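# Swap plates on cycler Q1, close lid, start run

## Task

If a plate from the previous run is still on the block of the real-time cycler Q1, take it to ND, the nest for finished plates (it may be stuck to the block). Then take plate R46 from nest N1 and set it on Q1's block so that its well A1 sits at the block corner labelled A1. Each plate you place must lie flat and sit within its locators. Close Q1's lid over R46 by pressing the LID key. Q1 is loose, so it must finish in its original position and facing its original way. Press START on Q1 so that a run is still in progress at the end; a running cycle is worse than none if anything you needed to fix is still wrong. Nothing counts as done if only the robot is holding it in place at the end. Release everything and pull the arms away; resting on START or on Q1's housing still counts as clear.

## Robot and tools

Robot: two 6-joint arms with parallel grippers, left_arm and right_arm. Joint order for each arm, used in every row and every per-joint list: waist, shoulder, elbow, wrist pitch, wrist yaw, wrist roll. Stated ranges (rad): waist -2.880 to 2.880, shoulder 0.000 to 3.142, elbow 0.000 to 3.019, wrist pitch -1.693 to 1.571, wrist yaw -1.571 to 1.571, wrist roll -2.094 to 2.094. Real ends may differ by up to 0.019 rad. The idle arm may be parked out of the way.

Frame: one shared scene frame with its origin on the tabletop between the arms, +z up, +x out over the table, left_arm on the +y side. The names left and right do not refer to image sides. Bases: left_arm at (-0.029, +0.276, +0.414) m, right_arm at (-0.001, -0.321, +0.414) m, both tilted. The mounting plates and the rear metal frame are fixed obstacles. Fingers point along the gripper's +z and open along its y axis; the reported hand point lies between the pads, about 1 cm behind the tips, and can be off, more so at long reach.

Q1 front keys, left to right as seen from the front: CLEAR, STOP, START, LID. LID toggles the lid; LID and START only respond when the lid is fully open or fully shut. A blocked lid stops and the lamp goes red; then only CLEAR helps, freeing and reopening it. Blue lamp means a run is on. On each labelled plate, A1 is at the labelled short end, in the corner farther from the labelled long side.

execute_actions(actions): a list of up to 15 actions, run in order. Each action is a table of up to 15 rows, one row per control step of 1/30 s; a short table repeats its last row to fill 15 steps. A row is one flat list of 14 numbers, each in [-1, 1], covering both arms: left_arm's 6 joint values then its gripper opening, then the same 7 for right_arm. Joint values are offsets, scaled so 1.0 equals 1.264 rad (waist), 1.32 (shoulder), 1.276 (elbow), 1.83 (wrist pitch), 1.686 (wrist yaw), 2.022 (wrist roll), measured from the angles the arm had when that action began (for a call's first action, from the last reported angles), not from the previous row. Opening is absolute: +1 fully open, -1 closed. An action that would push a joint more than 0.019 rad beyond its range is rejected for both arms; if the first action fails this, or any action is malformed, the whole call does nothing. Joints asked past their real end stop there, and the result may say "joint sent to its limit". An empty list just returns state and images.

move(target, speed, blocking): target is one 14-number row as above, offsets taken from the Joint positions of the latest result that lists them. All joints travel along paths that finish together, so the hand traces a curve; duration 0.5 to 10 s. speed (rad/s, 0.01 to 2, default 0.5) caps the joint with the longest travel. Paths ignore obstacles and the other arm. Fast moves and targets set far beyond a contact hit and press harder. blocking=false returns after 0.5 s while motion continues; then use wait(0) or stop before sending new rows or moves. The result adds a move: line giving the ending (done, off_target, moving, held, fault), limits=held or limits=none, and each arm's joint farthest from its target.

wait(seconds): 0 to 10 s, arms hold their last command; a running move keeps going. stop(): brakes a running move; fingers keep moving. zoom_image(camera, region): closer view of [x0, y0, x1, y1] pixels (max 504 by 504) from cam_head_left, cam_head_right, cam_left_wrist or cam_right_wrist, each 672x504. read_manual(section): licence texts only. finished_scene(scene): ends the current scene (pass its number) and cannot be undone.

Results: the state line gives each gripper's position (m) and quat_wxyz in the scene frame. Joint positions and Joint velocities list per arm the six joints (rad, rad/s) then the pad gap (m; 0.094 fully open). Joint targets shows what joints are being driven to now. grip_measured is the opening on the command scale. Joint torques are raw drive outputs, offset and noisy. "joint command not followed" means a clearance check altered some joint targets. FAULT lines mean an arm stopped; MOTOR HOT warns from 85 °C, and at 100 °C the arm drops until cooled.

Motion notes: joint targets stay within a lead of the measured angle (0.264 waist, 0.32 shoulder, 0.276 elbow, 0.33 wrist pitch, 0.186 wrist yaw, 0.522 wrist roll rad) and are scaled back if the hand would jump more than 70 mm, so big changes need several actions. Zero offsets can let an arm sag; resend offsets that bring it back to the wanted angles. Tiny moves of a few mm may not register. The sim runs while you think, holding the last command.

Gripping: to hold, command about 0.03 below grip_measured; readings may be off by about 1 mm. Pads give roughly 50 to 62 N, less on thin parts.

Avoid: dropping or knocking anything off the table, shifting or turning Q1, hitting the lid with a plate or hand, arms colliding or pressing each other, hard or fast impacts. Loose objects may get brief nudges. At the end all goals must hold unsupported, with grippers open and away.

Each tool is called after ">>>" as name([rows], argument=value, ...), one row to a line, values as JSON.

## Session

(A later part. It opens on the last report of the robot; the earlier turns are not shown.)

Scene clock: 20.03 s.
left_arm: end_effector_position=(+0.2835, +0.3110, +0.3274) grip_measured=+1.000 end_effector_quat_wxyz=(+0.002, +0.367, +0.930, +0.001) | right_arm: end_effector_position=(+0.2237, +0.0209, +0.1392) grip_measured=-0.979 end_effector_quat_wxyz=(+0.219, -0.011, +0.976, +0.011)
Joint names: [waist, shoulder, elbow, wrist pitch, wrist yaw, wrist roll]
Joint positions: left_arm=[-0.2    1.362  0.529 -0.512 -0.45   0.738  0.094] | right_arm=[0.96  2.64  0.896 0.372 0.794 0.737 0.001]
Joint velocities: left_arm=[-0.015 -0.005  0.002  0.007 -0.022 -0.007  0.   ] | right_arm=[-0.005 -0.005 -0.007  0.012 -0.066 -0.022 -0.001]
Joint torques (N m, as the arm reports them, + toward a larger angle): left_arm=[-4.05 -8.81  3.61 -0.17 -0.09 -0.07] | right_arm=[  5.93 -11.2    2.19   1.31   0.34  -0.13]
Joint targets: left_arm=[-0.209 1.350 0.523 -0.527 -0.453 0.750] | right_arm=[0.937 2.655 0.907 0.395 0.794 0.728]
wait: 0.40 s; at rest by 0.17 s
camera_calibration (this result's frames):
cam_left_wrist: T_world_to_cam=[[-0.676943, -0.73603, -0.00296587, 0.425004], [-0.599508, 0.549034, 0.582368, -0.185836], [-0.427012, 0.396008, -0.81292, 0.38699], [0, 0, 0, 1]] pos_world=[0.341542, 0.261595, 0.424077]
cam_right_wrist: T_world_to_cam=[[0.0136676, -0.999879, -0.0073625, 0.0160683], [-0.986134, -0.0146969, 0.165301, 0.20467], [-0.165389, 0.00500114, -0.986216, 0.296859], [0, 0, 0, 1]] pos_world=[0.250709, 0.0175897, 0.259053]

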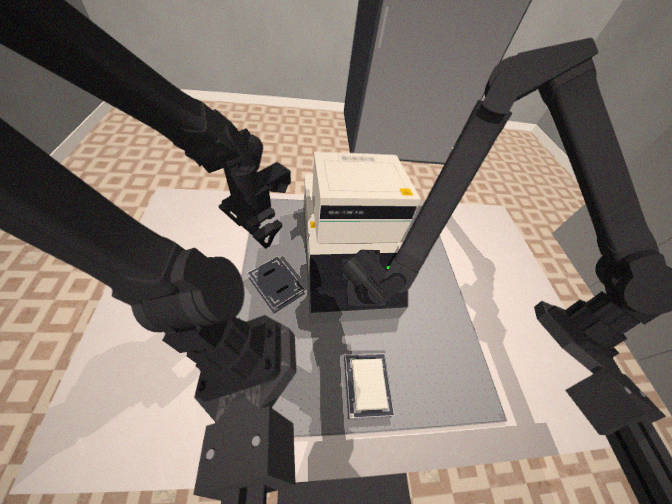

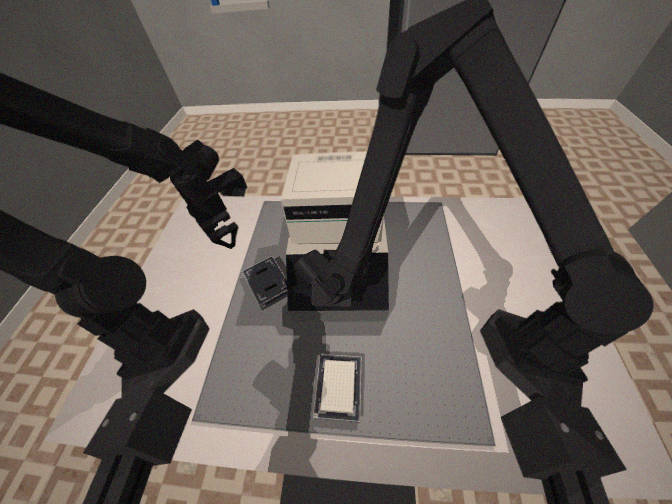

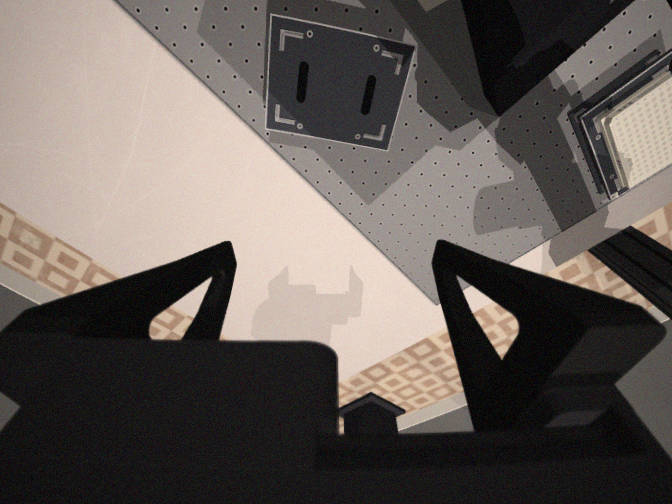

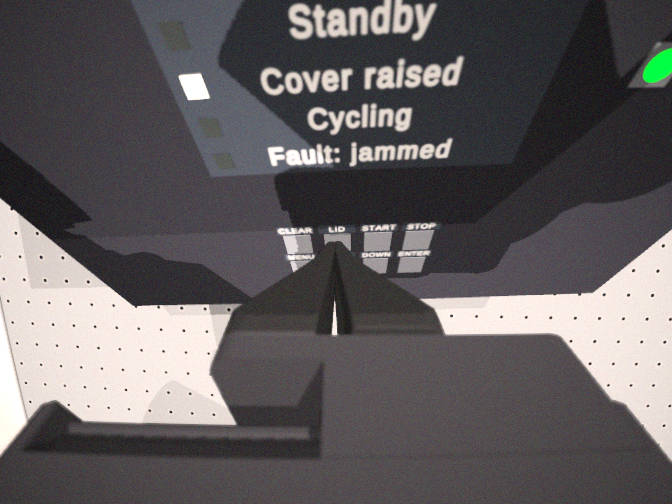

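>>> execute_actions([
  [
[-0.0071,-0.0091,-0.0047,-0.0082,-0.0018,0.006,1, 0.012,-0.008,0,-0.004,0,0,-1],
[-0.0071,-0.0091,-0.0047,-0.0082,-0.0018,0.006,1, 0.018,-0.014,-0.002,-0.01,0,0,-1],
[-0.0071,-0.0091,-0.0047,-0.0082,-0.0018,0.006,1, 0.025,-0.02,-0.006,-0.017,0,0,-1],
[-0.0071,-0.0091,-0.0047,-0.0082,-0.0018,0.006,1, 0.033,-0.027,-0.01,-0.025,0,0,-1],
[-0.0071,-0.0091,-0.0047,-0.0082,-0.0018,0.006,1, 0.042,-0.035,-0.015,-0.034,0,0,-1],
[-0.0071,-0.0091,-0.0047,-0.0082,-0.0018,0.006,1, 0.052,-0.044,-0.02,-0.044,0,0,-1],
[-0.0071,-0.0091,-0.0047,-0.0082,-0.0018,0.006,1, 0.062,-0.053,-0.025,-0.054,0,0,-1],
[-0.0071,-0.0091,-0.0047,-0.0082,-0.0018,0.006,1, 0.071,-0.061,-0.03,-0.064,0,0,-1],
[-0.0071,-0.0091,-0.0047,-0.0082,-0.0018,0.006,1, 0.079,-0.068,-0.034,-0.073,0,0,-1],
[-0.0071,-0.0091,-0.0047,-0.0082,-0.0018,0.006,1, 0.086,-0.074,-0.038,-0.081,0,0,-1],
[-0.0071,-0.0091,-0.0047,-0.0082,-0.0018,0.006,1, 0.091,-0.079,-0.041,-0.087,0,0,-1],
[-0.0071,-0.0091,-0.0047,-0.0082,-0.0018,0.006,1, 0.095,-0.083,-0.043,-0.092,0,0,-1]
],
])

>>> wait(seconds=6)

Scene clock: 20.93 s.
left_arm: end_effector_position=(+0.2835, +0.3111, +0.3274) grip_measured=+1.000 end_effector_quat_wxyz=(+0.002, +0.367, +0.930, +0.001) | right_arm: end_effector_position=(+0.1986, +0.0233, +0.1795) grip_measured=-0.979 end_effector_quat_wxyz=(+0.214, -0.087, +0.973, -0.000)
Joint names: [waist, shoulder, elbow, wrist pitch, wrist yaw, wrist roll]
Joint positions: left_arm=[-0.2    1.362  0.529 -0.512 -0.45   0.738  0.094] | right_arm=[1.07  2.548 0.844 0.224 0.794 0.737 0.001]
Joint velocities: left_arm=[-0.005 -0.024 -0.022 -0.007 -0.051 -0.095  0.   ] | right_arm=[ 0.122 -0.112  0.007 -0.042 -0.037 -0.007 -0.002]
Joint torques (N m, as the arm reports them, + toward a larger angle): left_arm=[-4.02 -8.81  3.59 -0.18 -0.09 -0.06] | right_arm=[  7.47 -12.58   1.57  -0.09   0.36  -0.05]
Joint targets: left_arm=[-0.209 1.350 0.523 -0.527 -0.453 0.750] | right_arm=[1.080 2.530 0.841 0.204 0.794 0.737]
camera_calibration (this result's frames):
cam_left_wrist: T_world_to_cam=[[-0.676942, -0.736029, -0.0032503, 0.425145], [-0.599512, 0.548811, 0.582574, -0.185868], [-0.427008, 0.396317, -0.812771, 0.386818], [0, 0, 0, 1]] pos_world=[0.341543, 0.261623, 0.424059]
cam_right_wrist: T_world_to_cam=[[0.157603, -0.98642, 0.0462359, -0.0193891], [-0.973393, -0.147294, 0.17553, 0.171971], [-0.166336, -0.0726698, -0.983388, 0.333955], [0, 0, 0, 1]] pos_world=[0.226, 0.030473, 0.299118]

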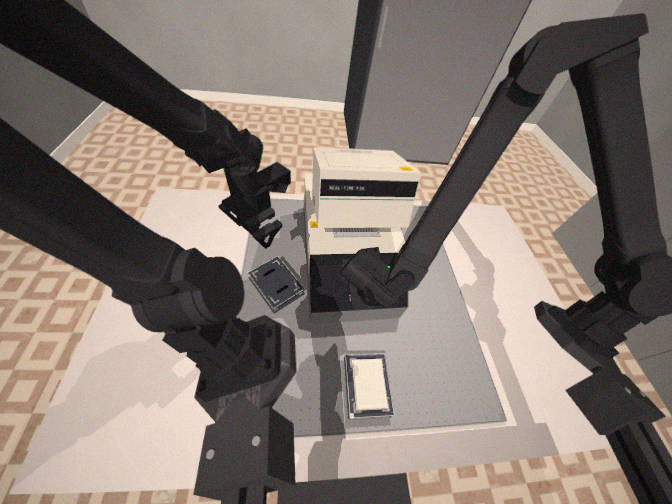

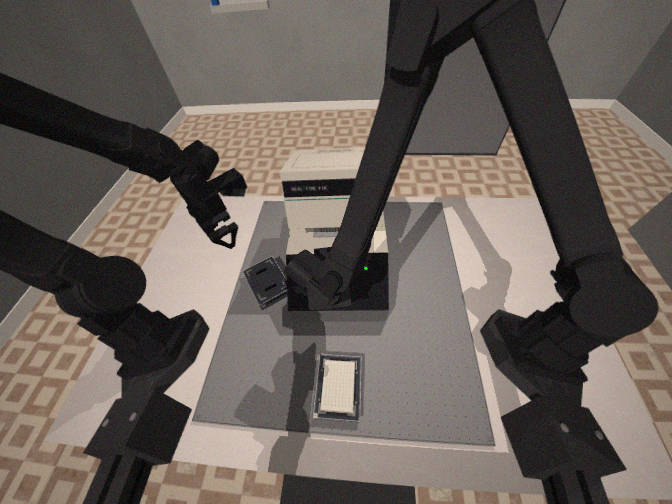

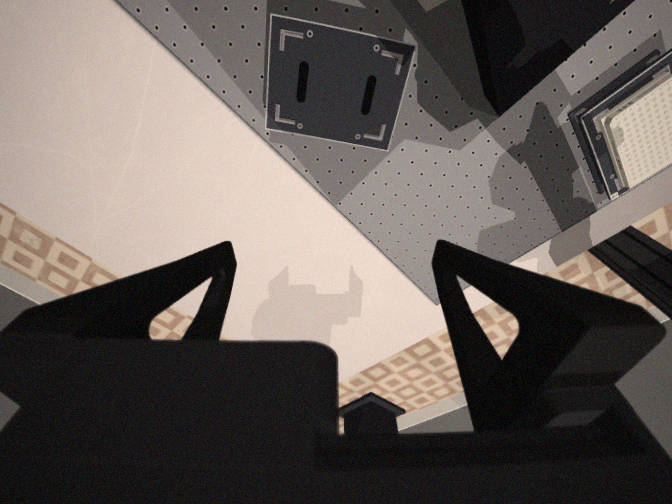

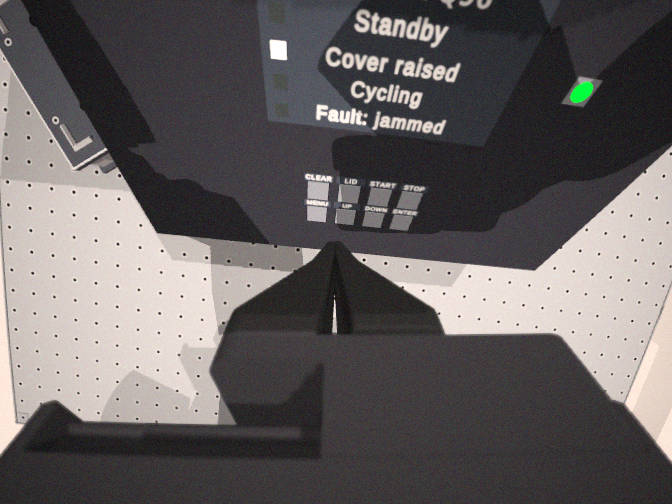

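Scene clock: 26.93 s.
left_arm: end_effector_position=(+0.2835, +0.3111, +0.3274) grip_measured=+1.000 end_effector_quat_wxyz=(+0.002, +0.367, +0.930, +0.001) | right_arm: end_effector_position=(+0.1988, +0.0245, +0.1815) grip_measured=-0.979 end_effector_quat_wxyz=(+0.215, -0.088, +0.973, +0.001)
Joint names: [waist, shoulder, elbow, wrist pitch, wrist yaw, wrist roll]
Joint positions: left_arm=[-0.2    1.362  0.529 -0.512 -0.45   0.738  0.094] | right_arm=[1.074 2.543 0.844 0.219 0.794 0.737 0.001]
Joint velocities: left_arm=[-0.005 -0.005 -0.007 -0.012  0.007 -0.022  0.   ] | right_arm=[-0.005 -0.005 -0.002 -0.012  0.022  0.022  0.001]
Joint torques (N m, as the arm reports them, + toward a larger angle): left_arm=[-4.02 -8.82  3.59 -0.17 -0.09 -0.07] | right_arm=[  8.2  -13.2    1.7   -0.02   0.35  -0.04]
Joint targets: left_arm=[-0.209 1.350 0.523 -0.527 -0.453 0.750] | right_arm=[1.081 2.530 0.841 0.204 0.794 0.737]
wait: 6.00 s; at rest by 0.30 s
camera_calibration (this result's frames):
cam_left_wrist: T_world_to_cam=[[-0.676942, -0.736029, -0.0032503, 0.425145], [-0.599512, 0.548811, 0.582574, -0.185868], [-0.427008, 0.396317, -0.812771, 0.386818], [0, 0, 0, 1]] pos_world=[0.341543, 0.261623, 0.424059]
cam_right_wrist: T_world_to_cam=[[0.160347, -0.986023, 0.0452435, -0.0187287], [-0.97323, -0.150288, 0.173886, 0.172348], [-0.164657, -0.0719145, -0.983726, 0.335791], [0, 0, 0, 1]] pos_world=[0.226027, 0.031583, 0.301204]

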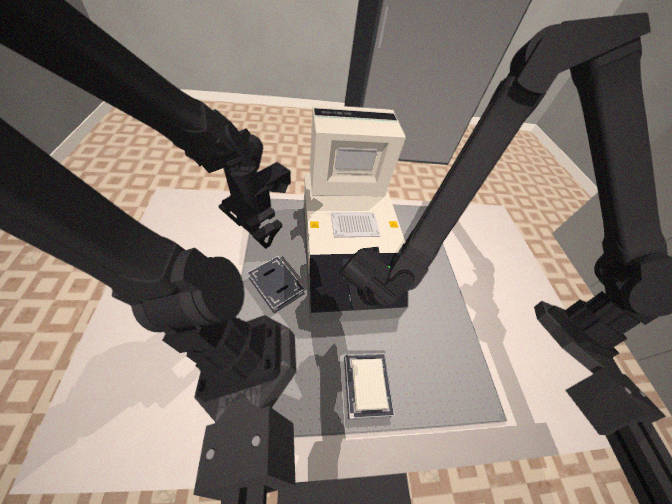

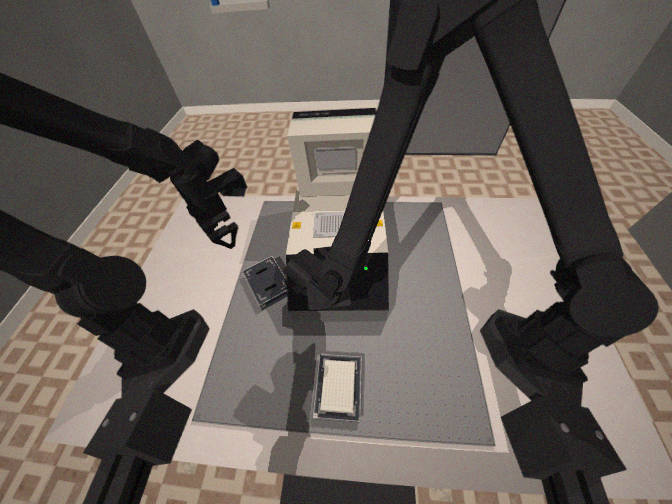

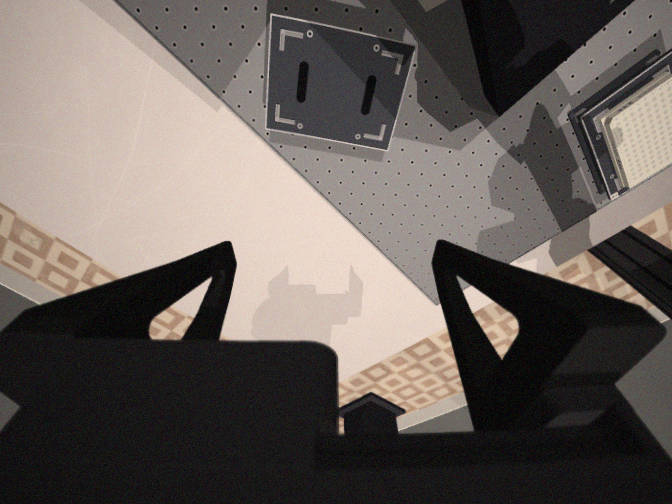

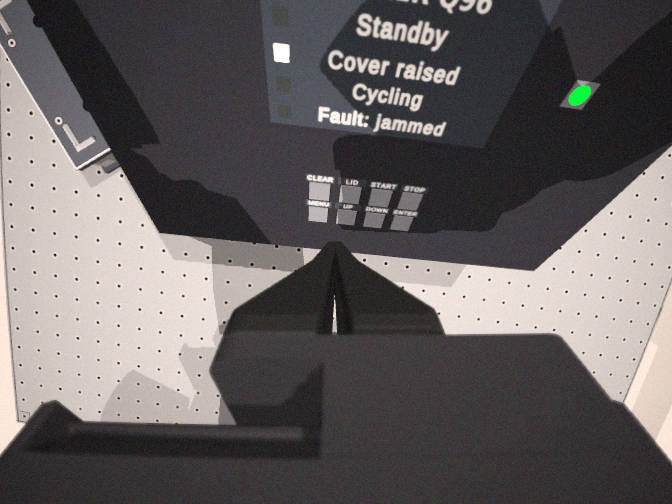

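>>> zoom_image(camera="cam_head_left", region=[300, 190, 410, 260])

>>> zoom_image(camera="cam_head_left", region=[300, 100, 410, 210])

Region (300, 190, 410, 260) of cam_head_left's 672x504 image, scaled by 4.582, with more detail than that image has; it fills the top 321 rows of this view, and the rest is white.

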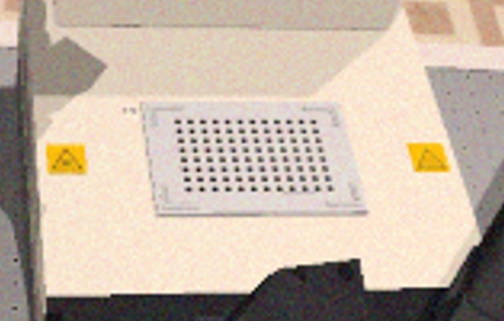

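Region (300, 100, 410, 210) of cam_head_left's 672x504 image, scaled by 4.582, with more detail than that image has.

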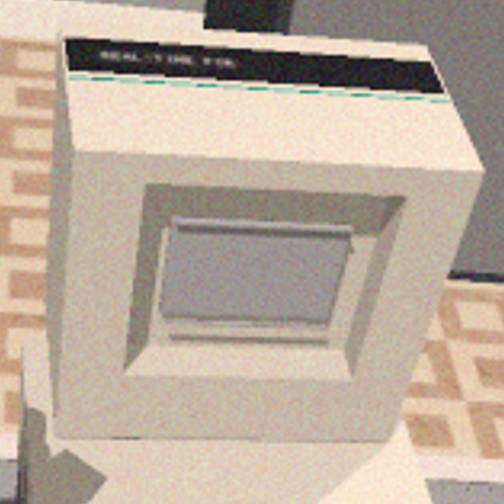

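>>> move(target=[-0.1187,0.2939,-0.0854,0.2798,-0.1483,-0.34,-1, 0.2334,0.2288,0.0509,-0.1175,-0.2556,0.3393,1], speed=1.0)

Scene clock: 33.37 s.
left_arm: end_effector_position=(+0.2544, +0.2688, +0.2554) grip_measured=-0.994 end_effector_quat_wxyz=(+0.040, +0.094, +0.989, +0.108) | right_arm: end_effector_position=(-0.0040, -0.0082, +0.0980) grip_measured=+1.000 end_effector_quat_wxyz=(-0.000, +0.002, +1.000, -0.005)
Joint names: [waist, shoulder, elbow, wrist pitch, wrist yaw, wrist roll]
Joint positions: left_arm=[-0.341  1.742  0.423 -0.019 -0.697  0.063  0.   ] | right_arm=[1.358 2.851 0.904 0.018 0.365 1.413 0.094]
Joint velocities: left_arm=[ 0.005 -0.034  0.017 -0.032  0.037  0.037 -0.   ] | right_arm=[ 0.005  0.005  0.002 -0.012 -0.051 -0.051  0.   ]
Joint torques (N m, as the arm reports them, + toward a larger angle): left_arm=[-4.79 -7.67  1.05  1.21 -0.32 -0.29] | right_arm=[  6.37 -12.9    0.97  -0.37   0.08   0.06]
Joint targets: left_arm=[-0.350 1.750 0.420 -0.000 -0.700 0.050] | right_arm=[1.369 2.845 0.909 0.004 0.363 1.423]
move: done; limits=none; left_arm: farthest joint: the wrist pitch, 0.019 radians from its target (0.512 radians at the start); right_arm: farthest joint: the wrist pitch, 0.014 radians from its target (0.215 radians at the start)
camera_calibration (this result's frames):
cam_left_wrist: T_world_to_cam=[[-0.168872, -0.960367, -0.221758, 0.360915], [-0.853384, 0.0298886, 0.520426, 0.0817217], [-0.493172, 0.27713, -0.824609, 0.384563], [0, 0, 0, 1]] pos_world=[0.320344, 0.237595, 0.35462]
cam_right_wrist: T_world_to_cam=[[-0.0115017, -0.999687, 0.0222141, -0.013243], [-0.820634, 0.0221304, 0.571026, -0.052359], [-0.571339, -0.0116619, -0.820631, 0.200773], [0, 0, 0, 1]] pos_world=[0.0715893, -0.00973876, 0.194953]

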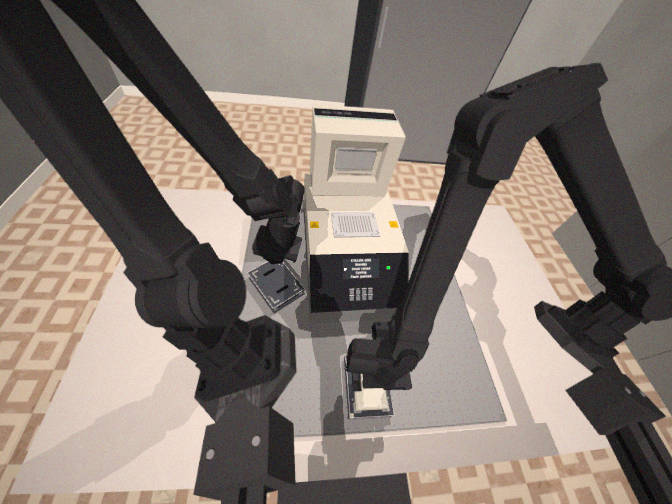

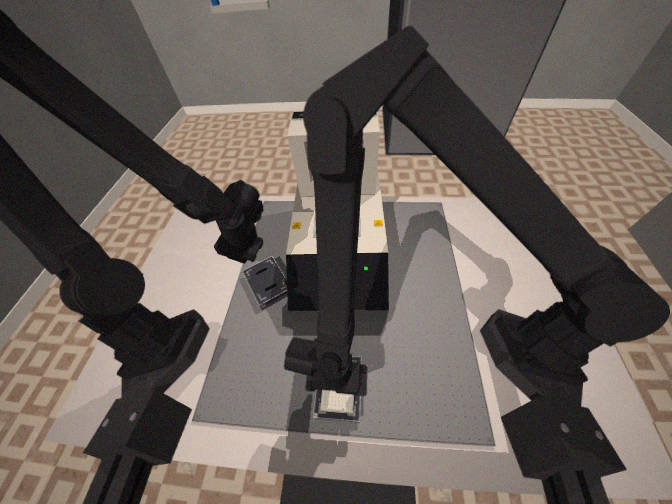

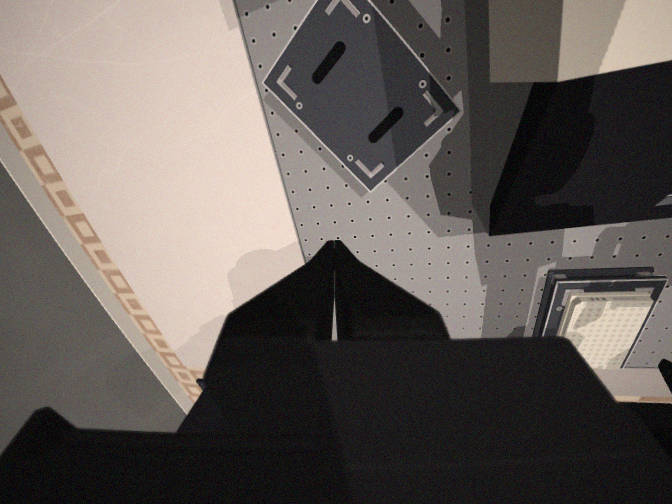

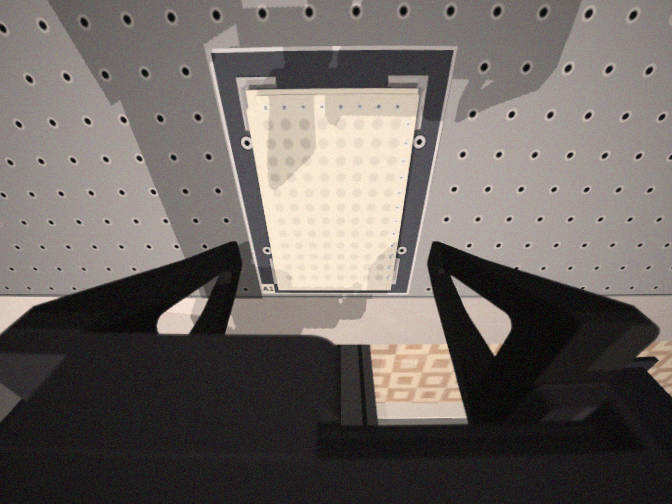

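>>> zoom_image(camera="cam_right_wrist", region=[205, 40, 465, 300])

>>> zoom_image(camera="cam_right_wrist", region=[235, 75, 435, 165])

>>> zoom_image(camera="cam_left_wrist", region=[530, 260, 672, 380])

Region (205, 40, 465, 300) of cam_right_wrist's 672x504 image, scaled by 1.938, with more detail than that image has.

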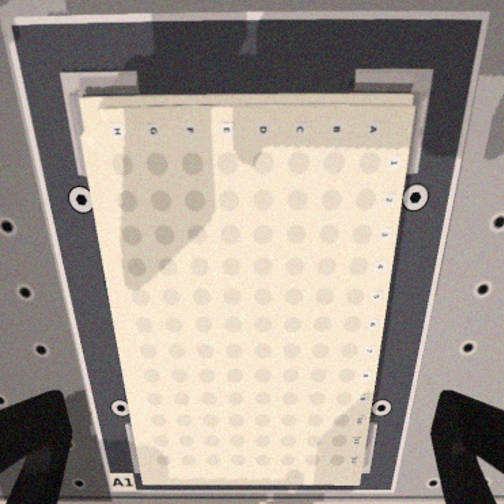

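Region (235, 75, 435, 165) of cam_right_wrist's 672x504 image, scaled by 2.520, with more detail than that image has; it fills the top 227 rows of this view, and the rest is white.

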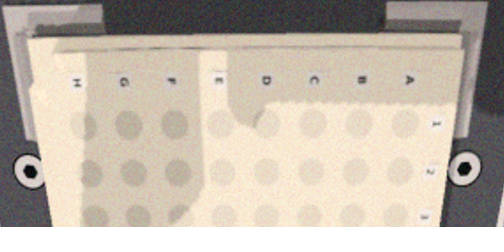

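Region (530, 260, 672, 380) of cam_left_wrist's 672x504 image, scaled by 3.549, with more detail than that image has; it fills the top 426 rows of this view, and the rest is white.

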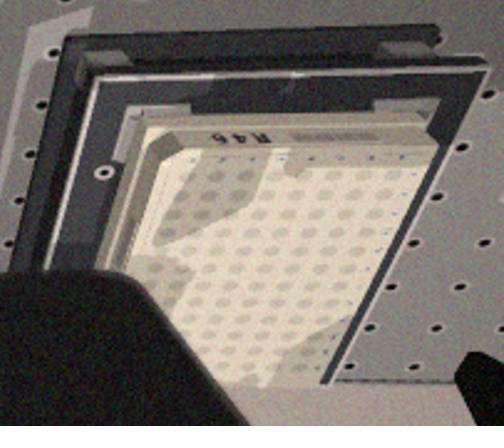

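>>> execute_actions([
  [
[-0.0071,0.0061,-0.0024,0.0104,-0.0018,-0.0064,-1, -0.0105,0.0042,0.0046,0.0128,0.0014,-0.0055,1],
[-0.0071,0.0061,-0.0024,0.0104,-0.0018,-0.0064,-1, -0.0130,0.0073,0.0064,0.0147,0.0020,-0.0069,1],
[-0.0071,0.0061,-0.0024,0.0104,-0.0018,-0.0064,-1, -0.0170,0.0123,0.0092,0.0177,0.0029,-0.0091,1],
[-0.0071,0.0061,-0.0024,0.0104,-0.0018,-0.0064,-1, -0.0219,0.0185,0.0128,0.0215,0.0041,-0.0119,1],
[-0.0071,0.0061,-0.0024,0.0104,-0.0018,-0.0064,-1, -0.0279,0.0260,0.0171,0.0261,0.0054,-0.0153,1],
[-0.0071,0.0061,-0.0024,0.0104,-0.0018,-0.0064,-1, -0.0344,0.0340,0.0217,0.0310,0.0069,-0.0189,1],
[-0.0071,0.0061,-0.0024,0.0104,-0.0018,-0.0064,-1, -0.0408,0.0421,0.0264,0.0360,0.0084,-0.0226,1],
[-0.0071,0.0061,-0.0024,0.0104,-0.0018,-0.0064,-1, -0.0468,0.0495,0.0306,0.0405,0.0098,-0.0259,1],
[-0.0071,0.0061,-0.0024,0.0104,-0.0018,-0.0064,-1, -0.0518,0.0557,0.0342,0.0443,0.0109,-0.0287,1],
[-0.0071,0.0061,-0.0024,0.0104,-0.0018,-0.0064,-1, -0.0558,0.0607,0.0371,0.0474,0.0118,-0.0310,1],
[-0.0071,0.0061,-0.0024,0.0104,-0.0018,-0.0064,-1, -0.0583,0.0638,0.0388,0.0493,0.0124,-0.0324,1],
[-0.0071,0.0061,-0.0024,0.0104,-0.0018,-0.0064,-1, -0.0593,0.0651,0.0396,0.0500,0.0127,-0.0329,1]
],
])

Scene clock: 36.27 s.
left_arm: end_effector_position=(+0.2544, +0.2689, +0.2554) grip_measured=-0.994 end_effector_quat_wxyz=(+0.040, +0.094, +0.989, +0.109) | right_arm: end_effector_position=(-0.0003, -0.0064, +0.0649) grip_measured=+1.000 end_effector_quat_wxyz=(-0.001, +0.013, +1.000, +0.000)
Joint names: [waist, shoulder, elbow, wrist pitch, wrist yaw, wrist roll]
Joint positions: left_arm=[-0.341  1.742  0.423 -0.019 -0.698  0.062  0.   ] | right_arm=[1.291 2.936 0.951 0.091 0.383 1.364 0.094]
Joint velocities: left_arm=[ 0.015  0.005 -0.012 -0.007 -0.022  0.007  0.   ] | right_arm=[-0.005  0.073 -0.002  0.007  0.066 -0.007  0.   ]
Joint torques (N m, as the arm reports them, + toward a larger angle): left_arm=[-4.83 -7.62  1.06  1.22 -0.32 -0.29] | right_arm=[  5.49 -12.4    0.26   0.82   0.27  -0.14]
Joint targets: left_arm=[-0.350 1.750 0.420 0.000 -0.701 0.050] | right_arm=[1.283 2.937 0.955 0.110 0.386 1.347]
camera_calibration (this result's frames):
cam_left_wrist: T_world_to_cam=[[-0.168086, -0.96043, -0.222083, 0.360881], [-0.853515, 0.0290744, 0.520256, 0.0820144], [-0.493213, 0.276999, -0.824629, 0.384611], [0, 0, 0, 1]] pos_world=[0.320355, 0.237679, 0.354638]
cam_right_wrist: T_world_to_cam=[[-0.0341912, -0.999335, 0.01267, -0.0099983], [-0.818876, 0.0352802, 0.572885, -0.0305085], [-0.572951, 0.00921244, -0.819538, 0.175798], [0, 0, 0, 1]] pos_world=[0.0753992, -0.0105348, 0.161678]

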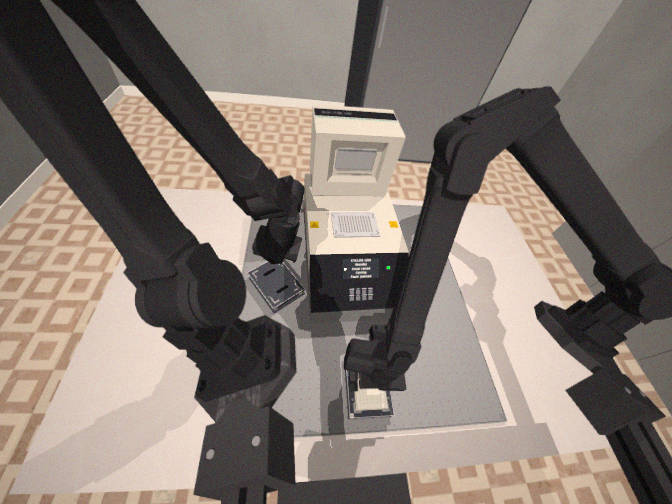

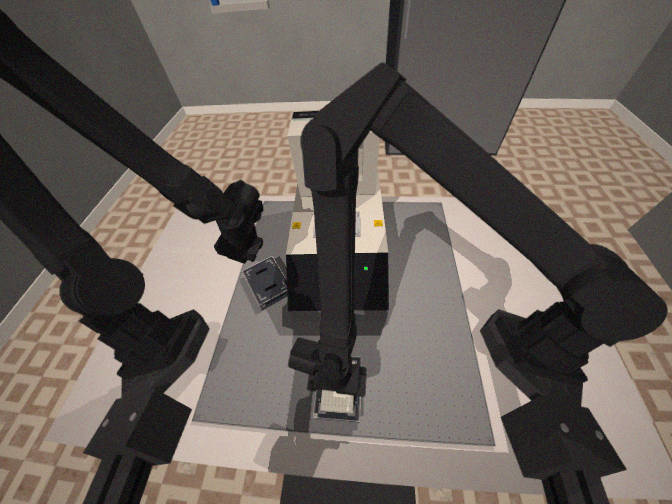

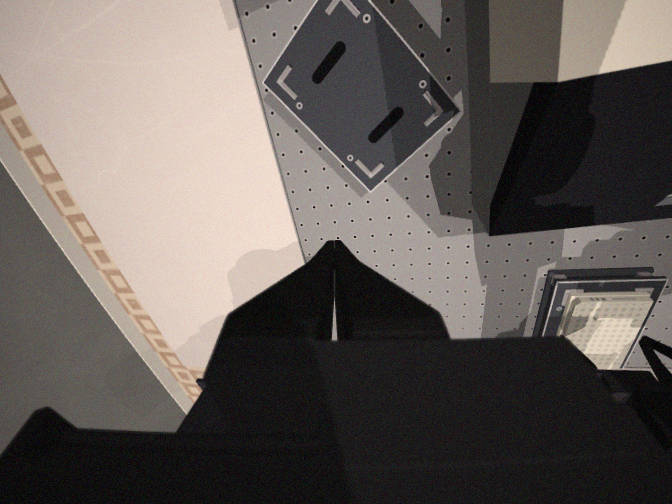

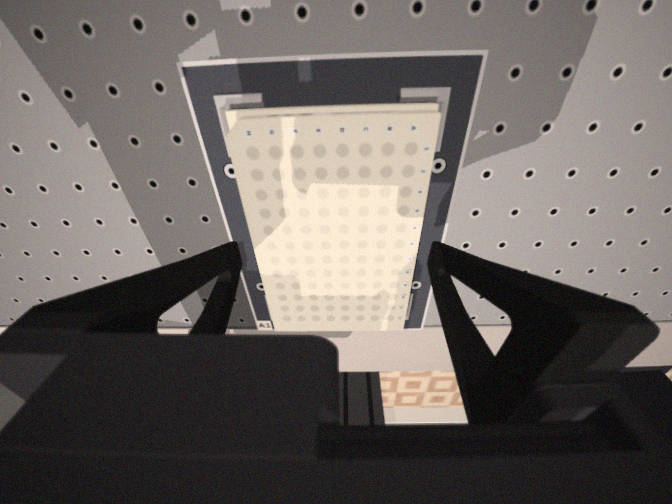

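>>> execute_actions(actions=[])

>>> zoom_image(camera="cam_right_wrist", region=[200, 80, 470, 340])

Scene clock: 36.43 s.
left_arm: end_effector_position=(+0.2544, +0.2689, +0.2554) grip_measured=-0.994 end_effector_quat_wxyz=(+0.040, +0.094, +0.989, +0.109) | right_arm: end_effector_position=(-0.0009, -0.0073, +0.0641) grip_measured=+1.000 end_effector_quat_wxyz=(-0.001, +0.010, +1.000, -0.000)
Joint names: [waist, shoulder, elbow, wrist pitch, wrist yaw, wrist roll]
Joint positions: left_arm=[-0.341  1.742  0.423 -0.019 -0.698  0.062  0.   ] | right_arm=[1.291 2.939 0.951 0.092 0.383 1.359 0.094]
Joint velocities: left_arm=[-0.005 -0.005 -0.022  0.012 -0.022  0.051 -0.001] | right_arm=[-0.005 -0.015  0.002  0.007  0.037 -0.022  0.   ]
Joint torques (N m, as the arm reports them, + toward a larger angle): left_arm=[-4.82 -7.62  1.07  1.24 -0.32 -0.29] | right_arm=[  5.07 -12.48   0.13   0.61   0.27  -0.14]
Joint targets: left_arm=[-0.350 1.750 0.420 0.000 -0.701 0.050] | right_arm=[1.283 2.937 0.955 0.109 0.386 1.347]
camera_calibration (this result's frames):
cam_left_wrist: T_world_to_cam=[[-0.168086, -0.96043, -0.222083, 0.360881], [-0.853515, 0.0290744, 0.520256, 0.0820144], [-0.493213, 0.276999, -0.824629, 0.384611], [0, 0, 0, 1]] pos_world=[0.320355, 0.237679, 0.354638]
cam_right_wrist: T_world_to_cam=[[-0.0278939, -0.999512, 0.0140402, -0.0110065], [-0.818896, 0.0309039, 0.573109, -0.0305146], [-0.573264, 0.00448879, -0.819359, 0.174781], [0, 0, 0, 1]] pos_world=[0.0749004, -0.0108427, 0.160851]

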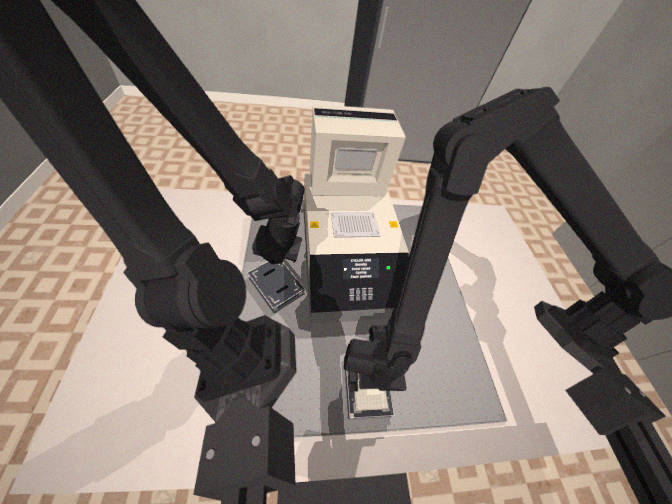

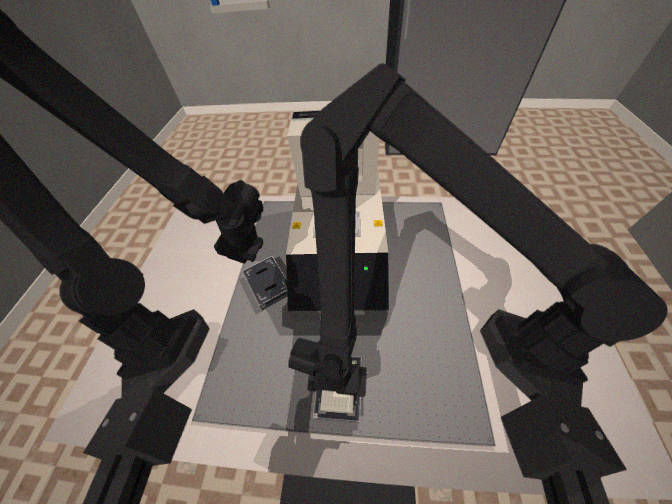

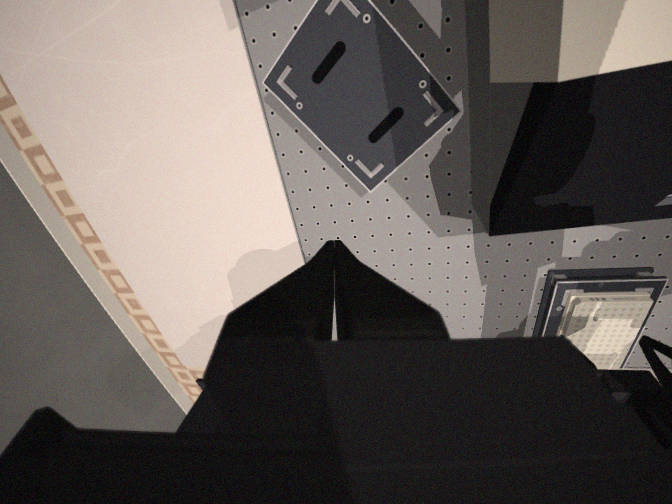

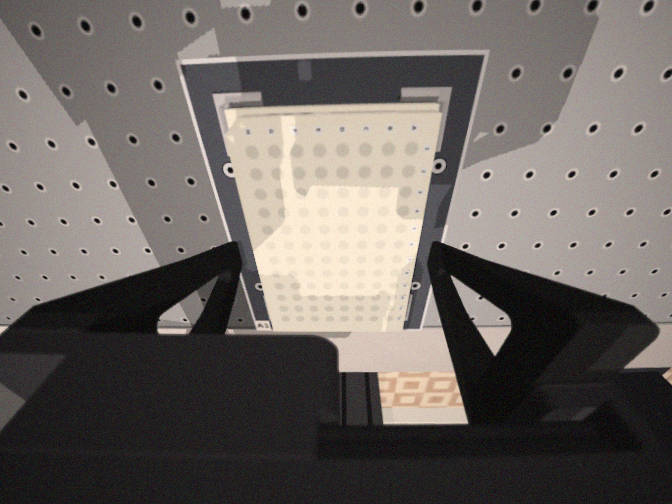

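Region (200, 80, 470, 340) of cam_right_wrist's 672x504 image, scaled by 1.867, with more detail than that image has; it fills the top 485 rows of this view, and the rest is white.

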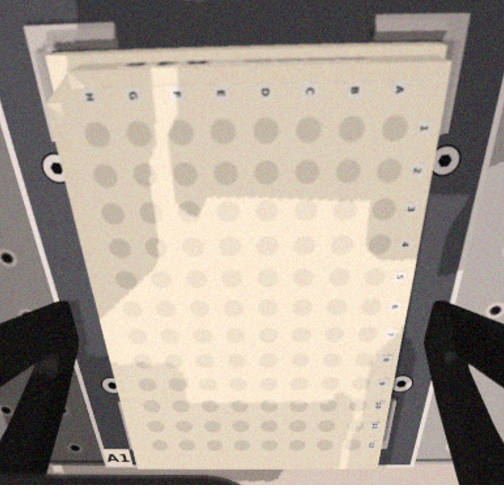

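>>> execute_actions([
  [
[-0.0071,0.0061,-0.0024,0.0104,-0.0018,-0.0059,-1, -0.0075,0.0035,0.0036,0.0102,0.0019,-0.0063,1],
[-0.0071,0.0061,-0.0024,0.0104,-0.0018,-0.0059,-1, -0.0085,0.0052,0.0048,0.0110,0.0023,-0.0071,1],
[-0.0071,0.0061,-0.0024,0.0104,-0.0018,-0.0059,-1, -0.0100,0.0080,0.0067,0.0123,0.0029,-0.0084,1],
[-0.0071,0.0061,-0.0024,0.0104,-0.0018,-0.0059,-1, -0.0119,0.0114,0.0091,0.0140,0.0036,-0.0100,1],
[-0.0071,0.0061,-0.0024,0.0104,-0.0018,-0.0059,-1, -0.0140,0.0152,0.0117,0.0158,0.0044,-0.0118,1],
[-0.0071,0.0061,-0.0024,0.0104,-0.0018,-0.0059,-1, -0.0161,0.0190,0.0143,0.0176,0.0053,-0.0136,1],
[-0.0071,0.0061,-0.0024,0.0104,-0.0018,-0.0059,-1, -0.0181,0.0225,0.0167,0.0193,0.0060,-0.0153,1],
[-0.0071,0.0061,-0.0024,0.0104,-0.0018,-0.0059,-1, -0.0198,0.0255,0.0187,0.0207,0.0067,-0.0167,1],
[-0.0071,0.0061,-0.0024,0.0104,-0.0018,-0.0059,-1, -0.0210,0.0277,0.0202,0.0217,0.0071,-0.0178,1],
[-0.0071,0.0061,-0.0024,0.0104,-0.0018,-0.0059,-1, -0.0218,0.0291,0.0212,0.0224,0.0074,-0.0185,1],
[-0.0071,0.0061,-0.0024,0.0104,-0.0018,-0.0059,-1, -0.0222,0.0298,0.0217,0.0227,0.0076,-0.0188,1]
],
])

>>> execute_actions(actions=[])

Scene clock: 38.27 s.
left_arm: end_effector_position=(+0.2544, +0.2689, +0.2554) grip_measured=-0.994 end_effector_quat_wxyz=(+0.040, +0.094, +0.989, +0.109) | right_arm: end_effector_position=(+0.0004, -0.0020, +0.0537) grip_measured=+1.000 end_effector_quat_wxyz=(+0.003, +0.007, +1.000, +0.005)
Joint names: [waist, shoulder, elbow, wrist pitch, wrist yaw, wrist roll]
Joint positions: left_arm=[-0.341  1.742  0.423 -0.019 -0.698  0.062  0.   ] | right_arm=[1.278 2.967 0.975 0.115 0.394 1.334 0.094]
Joint velocities: left_arm=[-0.005 -0.015 -0.007 -0.002  0.007 -0.022 -0.001] | right_arm=[-0.005 -0.024  0.012  0.002 -0.022 -0.11   0.   ]
Joint torques (N m, as the arm reports them, + toward a larger angle): left_arm=[-4.79 -7.65  1.07  1.22 -0.32 -0.29] | right_arm=[  4.24 -11.15   0.19   0.64   0.33  -0.22]
Joint targets: left_arm=[-0.350 1.750 0.420 0.000 -0.701 0.050] | right_arm=[1.263 2.978 0.979 0.133 0.397 1.320]
camera_calibration (this result's frames):
cam_left_wrist: T_world_to_cam=[[-0.168086, -0.96043, -0.222083, 0.360881], [-0.853515, 0.0290744, 0.520256, 0.0820144], [-0.493213, 0.276999, -0.824629, 0.384611], [0, 0, 0, 1]] pos_world=[0.320355, 0.237679, 0.354638]
cam_right_wrist: T_world_to_cam=[[-0.0215033, -0.999765, 0.00262311, -0.00490539], [-0.8244, 0.0192157, 0.565682, -0.0233133], [-0.565599, 0.0100015, -0.824619, 0.167222], [0, 0, 0, 1]] pos_world=[0.0752558, -0.00612873, 0.151095]

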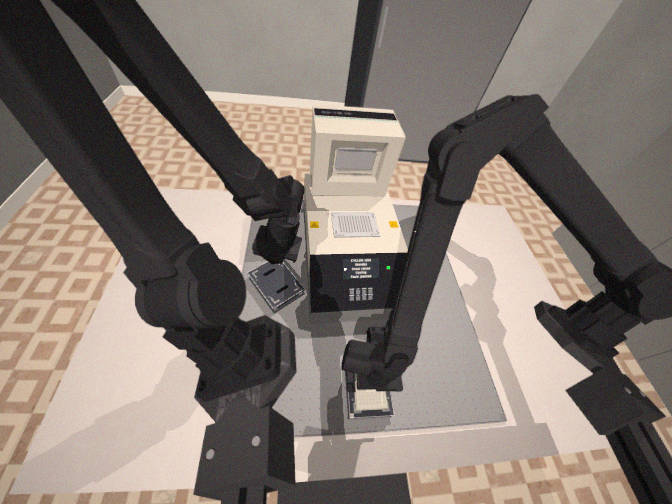

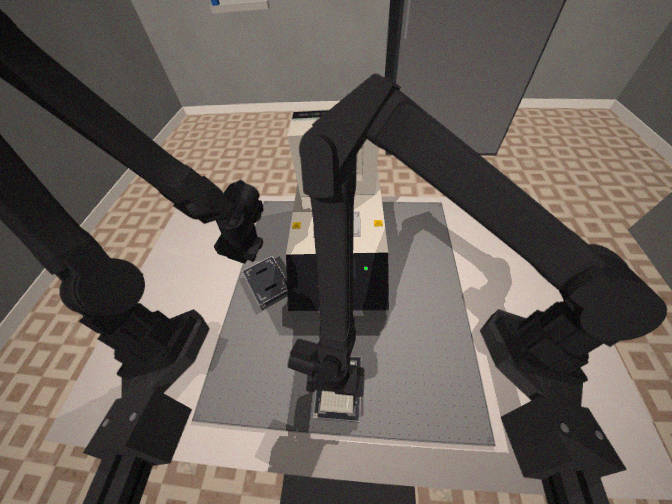

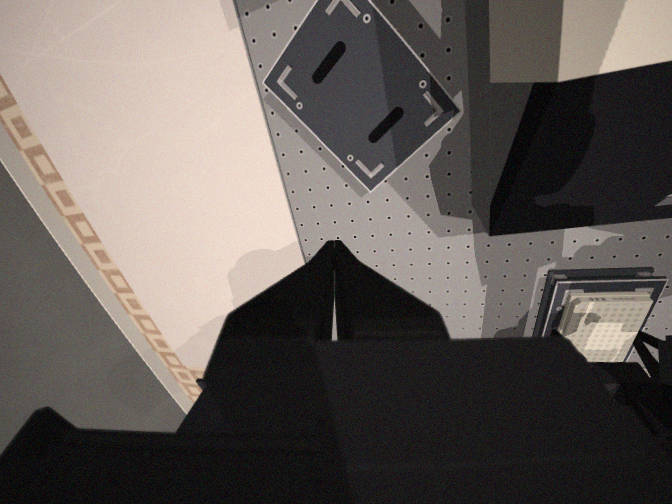

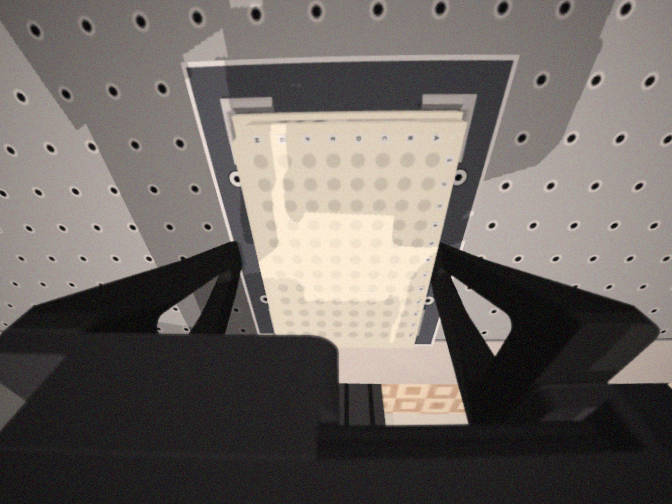

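Scene clock: 38.27 s.
left_arm: end_effector_position=(+0.2544, +0.2689, +0.2554) grip_measured=-0.994 end_effector_quat_wxyz=(+0.040, +0.094, +0.989, +0.109) | right_arm: end_effector_position=(+0.0004, -0.0020, +0.0537) grip_measured=+1.000 end_effector_quat_wxyz=(+0.003, +0.007, +1.000, +0.005)
Joint names: [waist, shoulder, elbow, wrist pitch, wrist yaw, wrist roll]
Joint positions: left_arm=[-0.341  1.742  0.423 -0.019 -0.698  0.062  0.   ] | right_arm=[1.278 2.967 0.975 0.115 0.394 1.334 0.094]
Joint velocities: left_arm=[-0.005 -0.015 -0.007 -0.002  0.007 -0.022 -0.001] | right_arm=[-0.005 -0.024  0.012  0.002 -0.022 -0.11   0.   ]
Joint torques (N m, as the arm reports them, + toward a larger angle): left_arm=[-4.79 -7.65  1.07  1.22 -0.32 -0.29] | right_arm=[  4.24 -11.15   0.19   0.64   0.33  -0.22]
Joint targets: left_arm=[-0.350 1.750 0.420 0.000 -0.701 0.050] | right_arm=[1.263 2.978 0.979 0.133 0.397 1.320]
camera_calibration (this result's frames):
cam_left_wrist: T_world_to_cam=[[-0.168086, -0.96043, -0.222083, 0.360881], [-0.853515, 0.0290744, 0.520256, 0.0820144], [-0.493213, 0.276999, -0.824629, 0.384611], [0, 0, 0, 1]] pos_world=[0.320355, 0.237679, 0.354638]
cam_right_wrist: T_world_to_cam=[[-0.0215033, -0.999765, 0.00262311, -0.00490539], [-0.8244, 0.0192157, 0.565682, -0.0233133], [-0.565599, 0.0100015, -0.824619, 0.167222], [0, 0, 0, 1]] pos_world=[0.0752558, -0.00612873, 0.151095]

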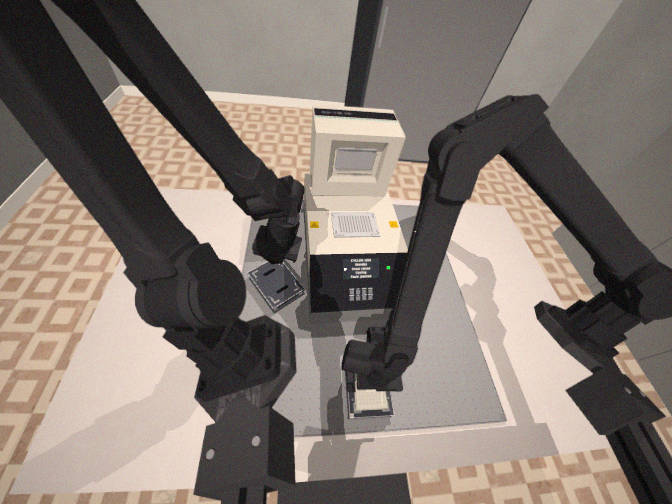

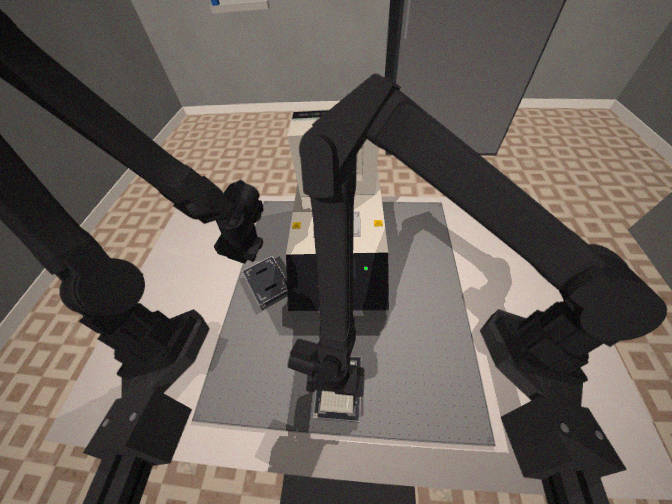

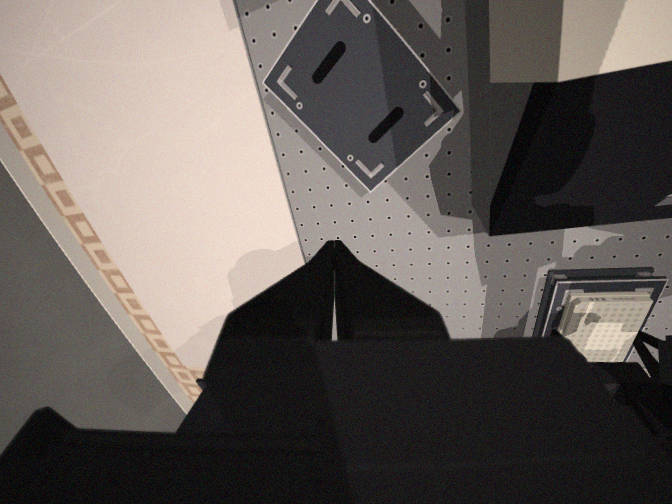

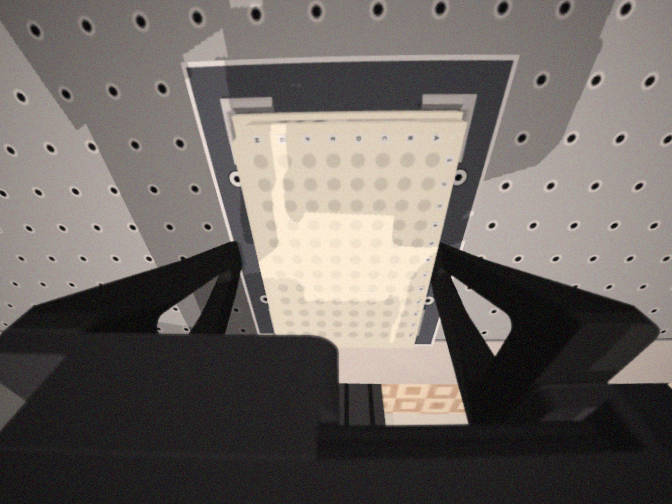

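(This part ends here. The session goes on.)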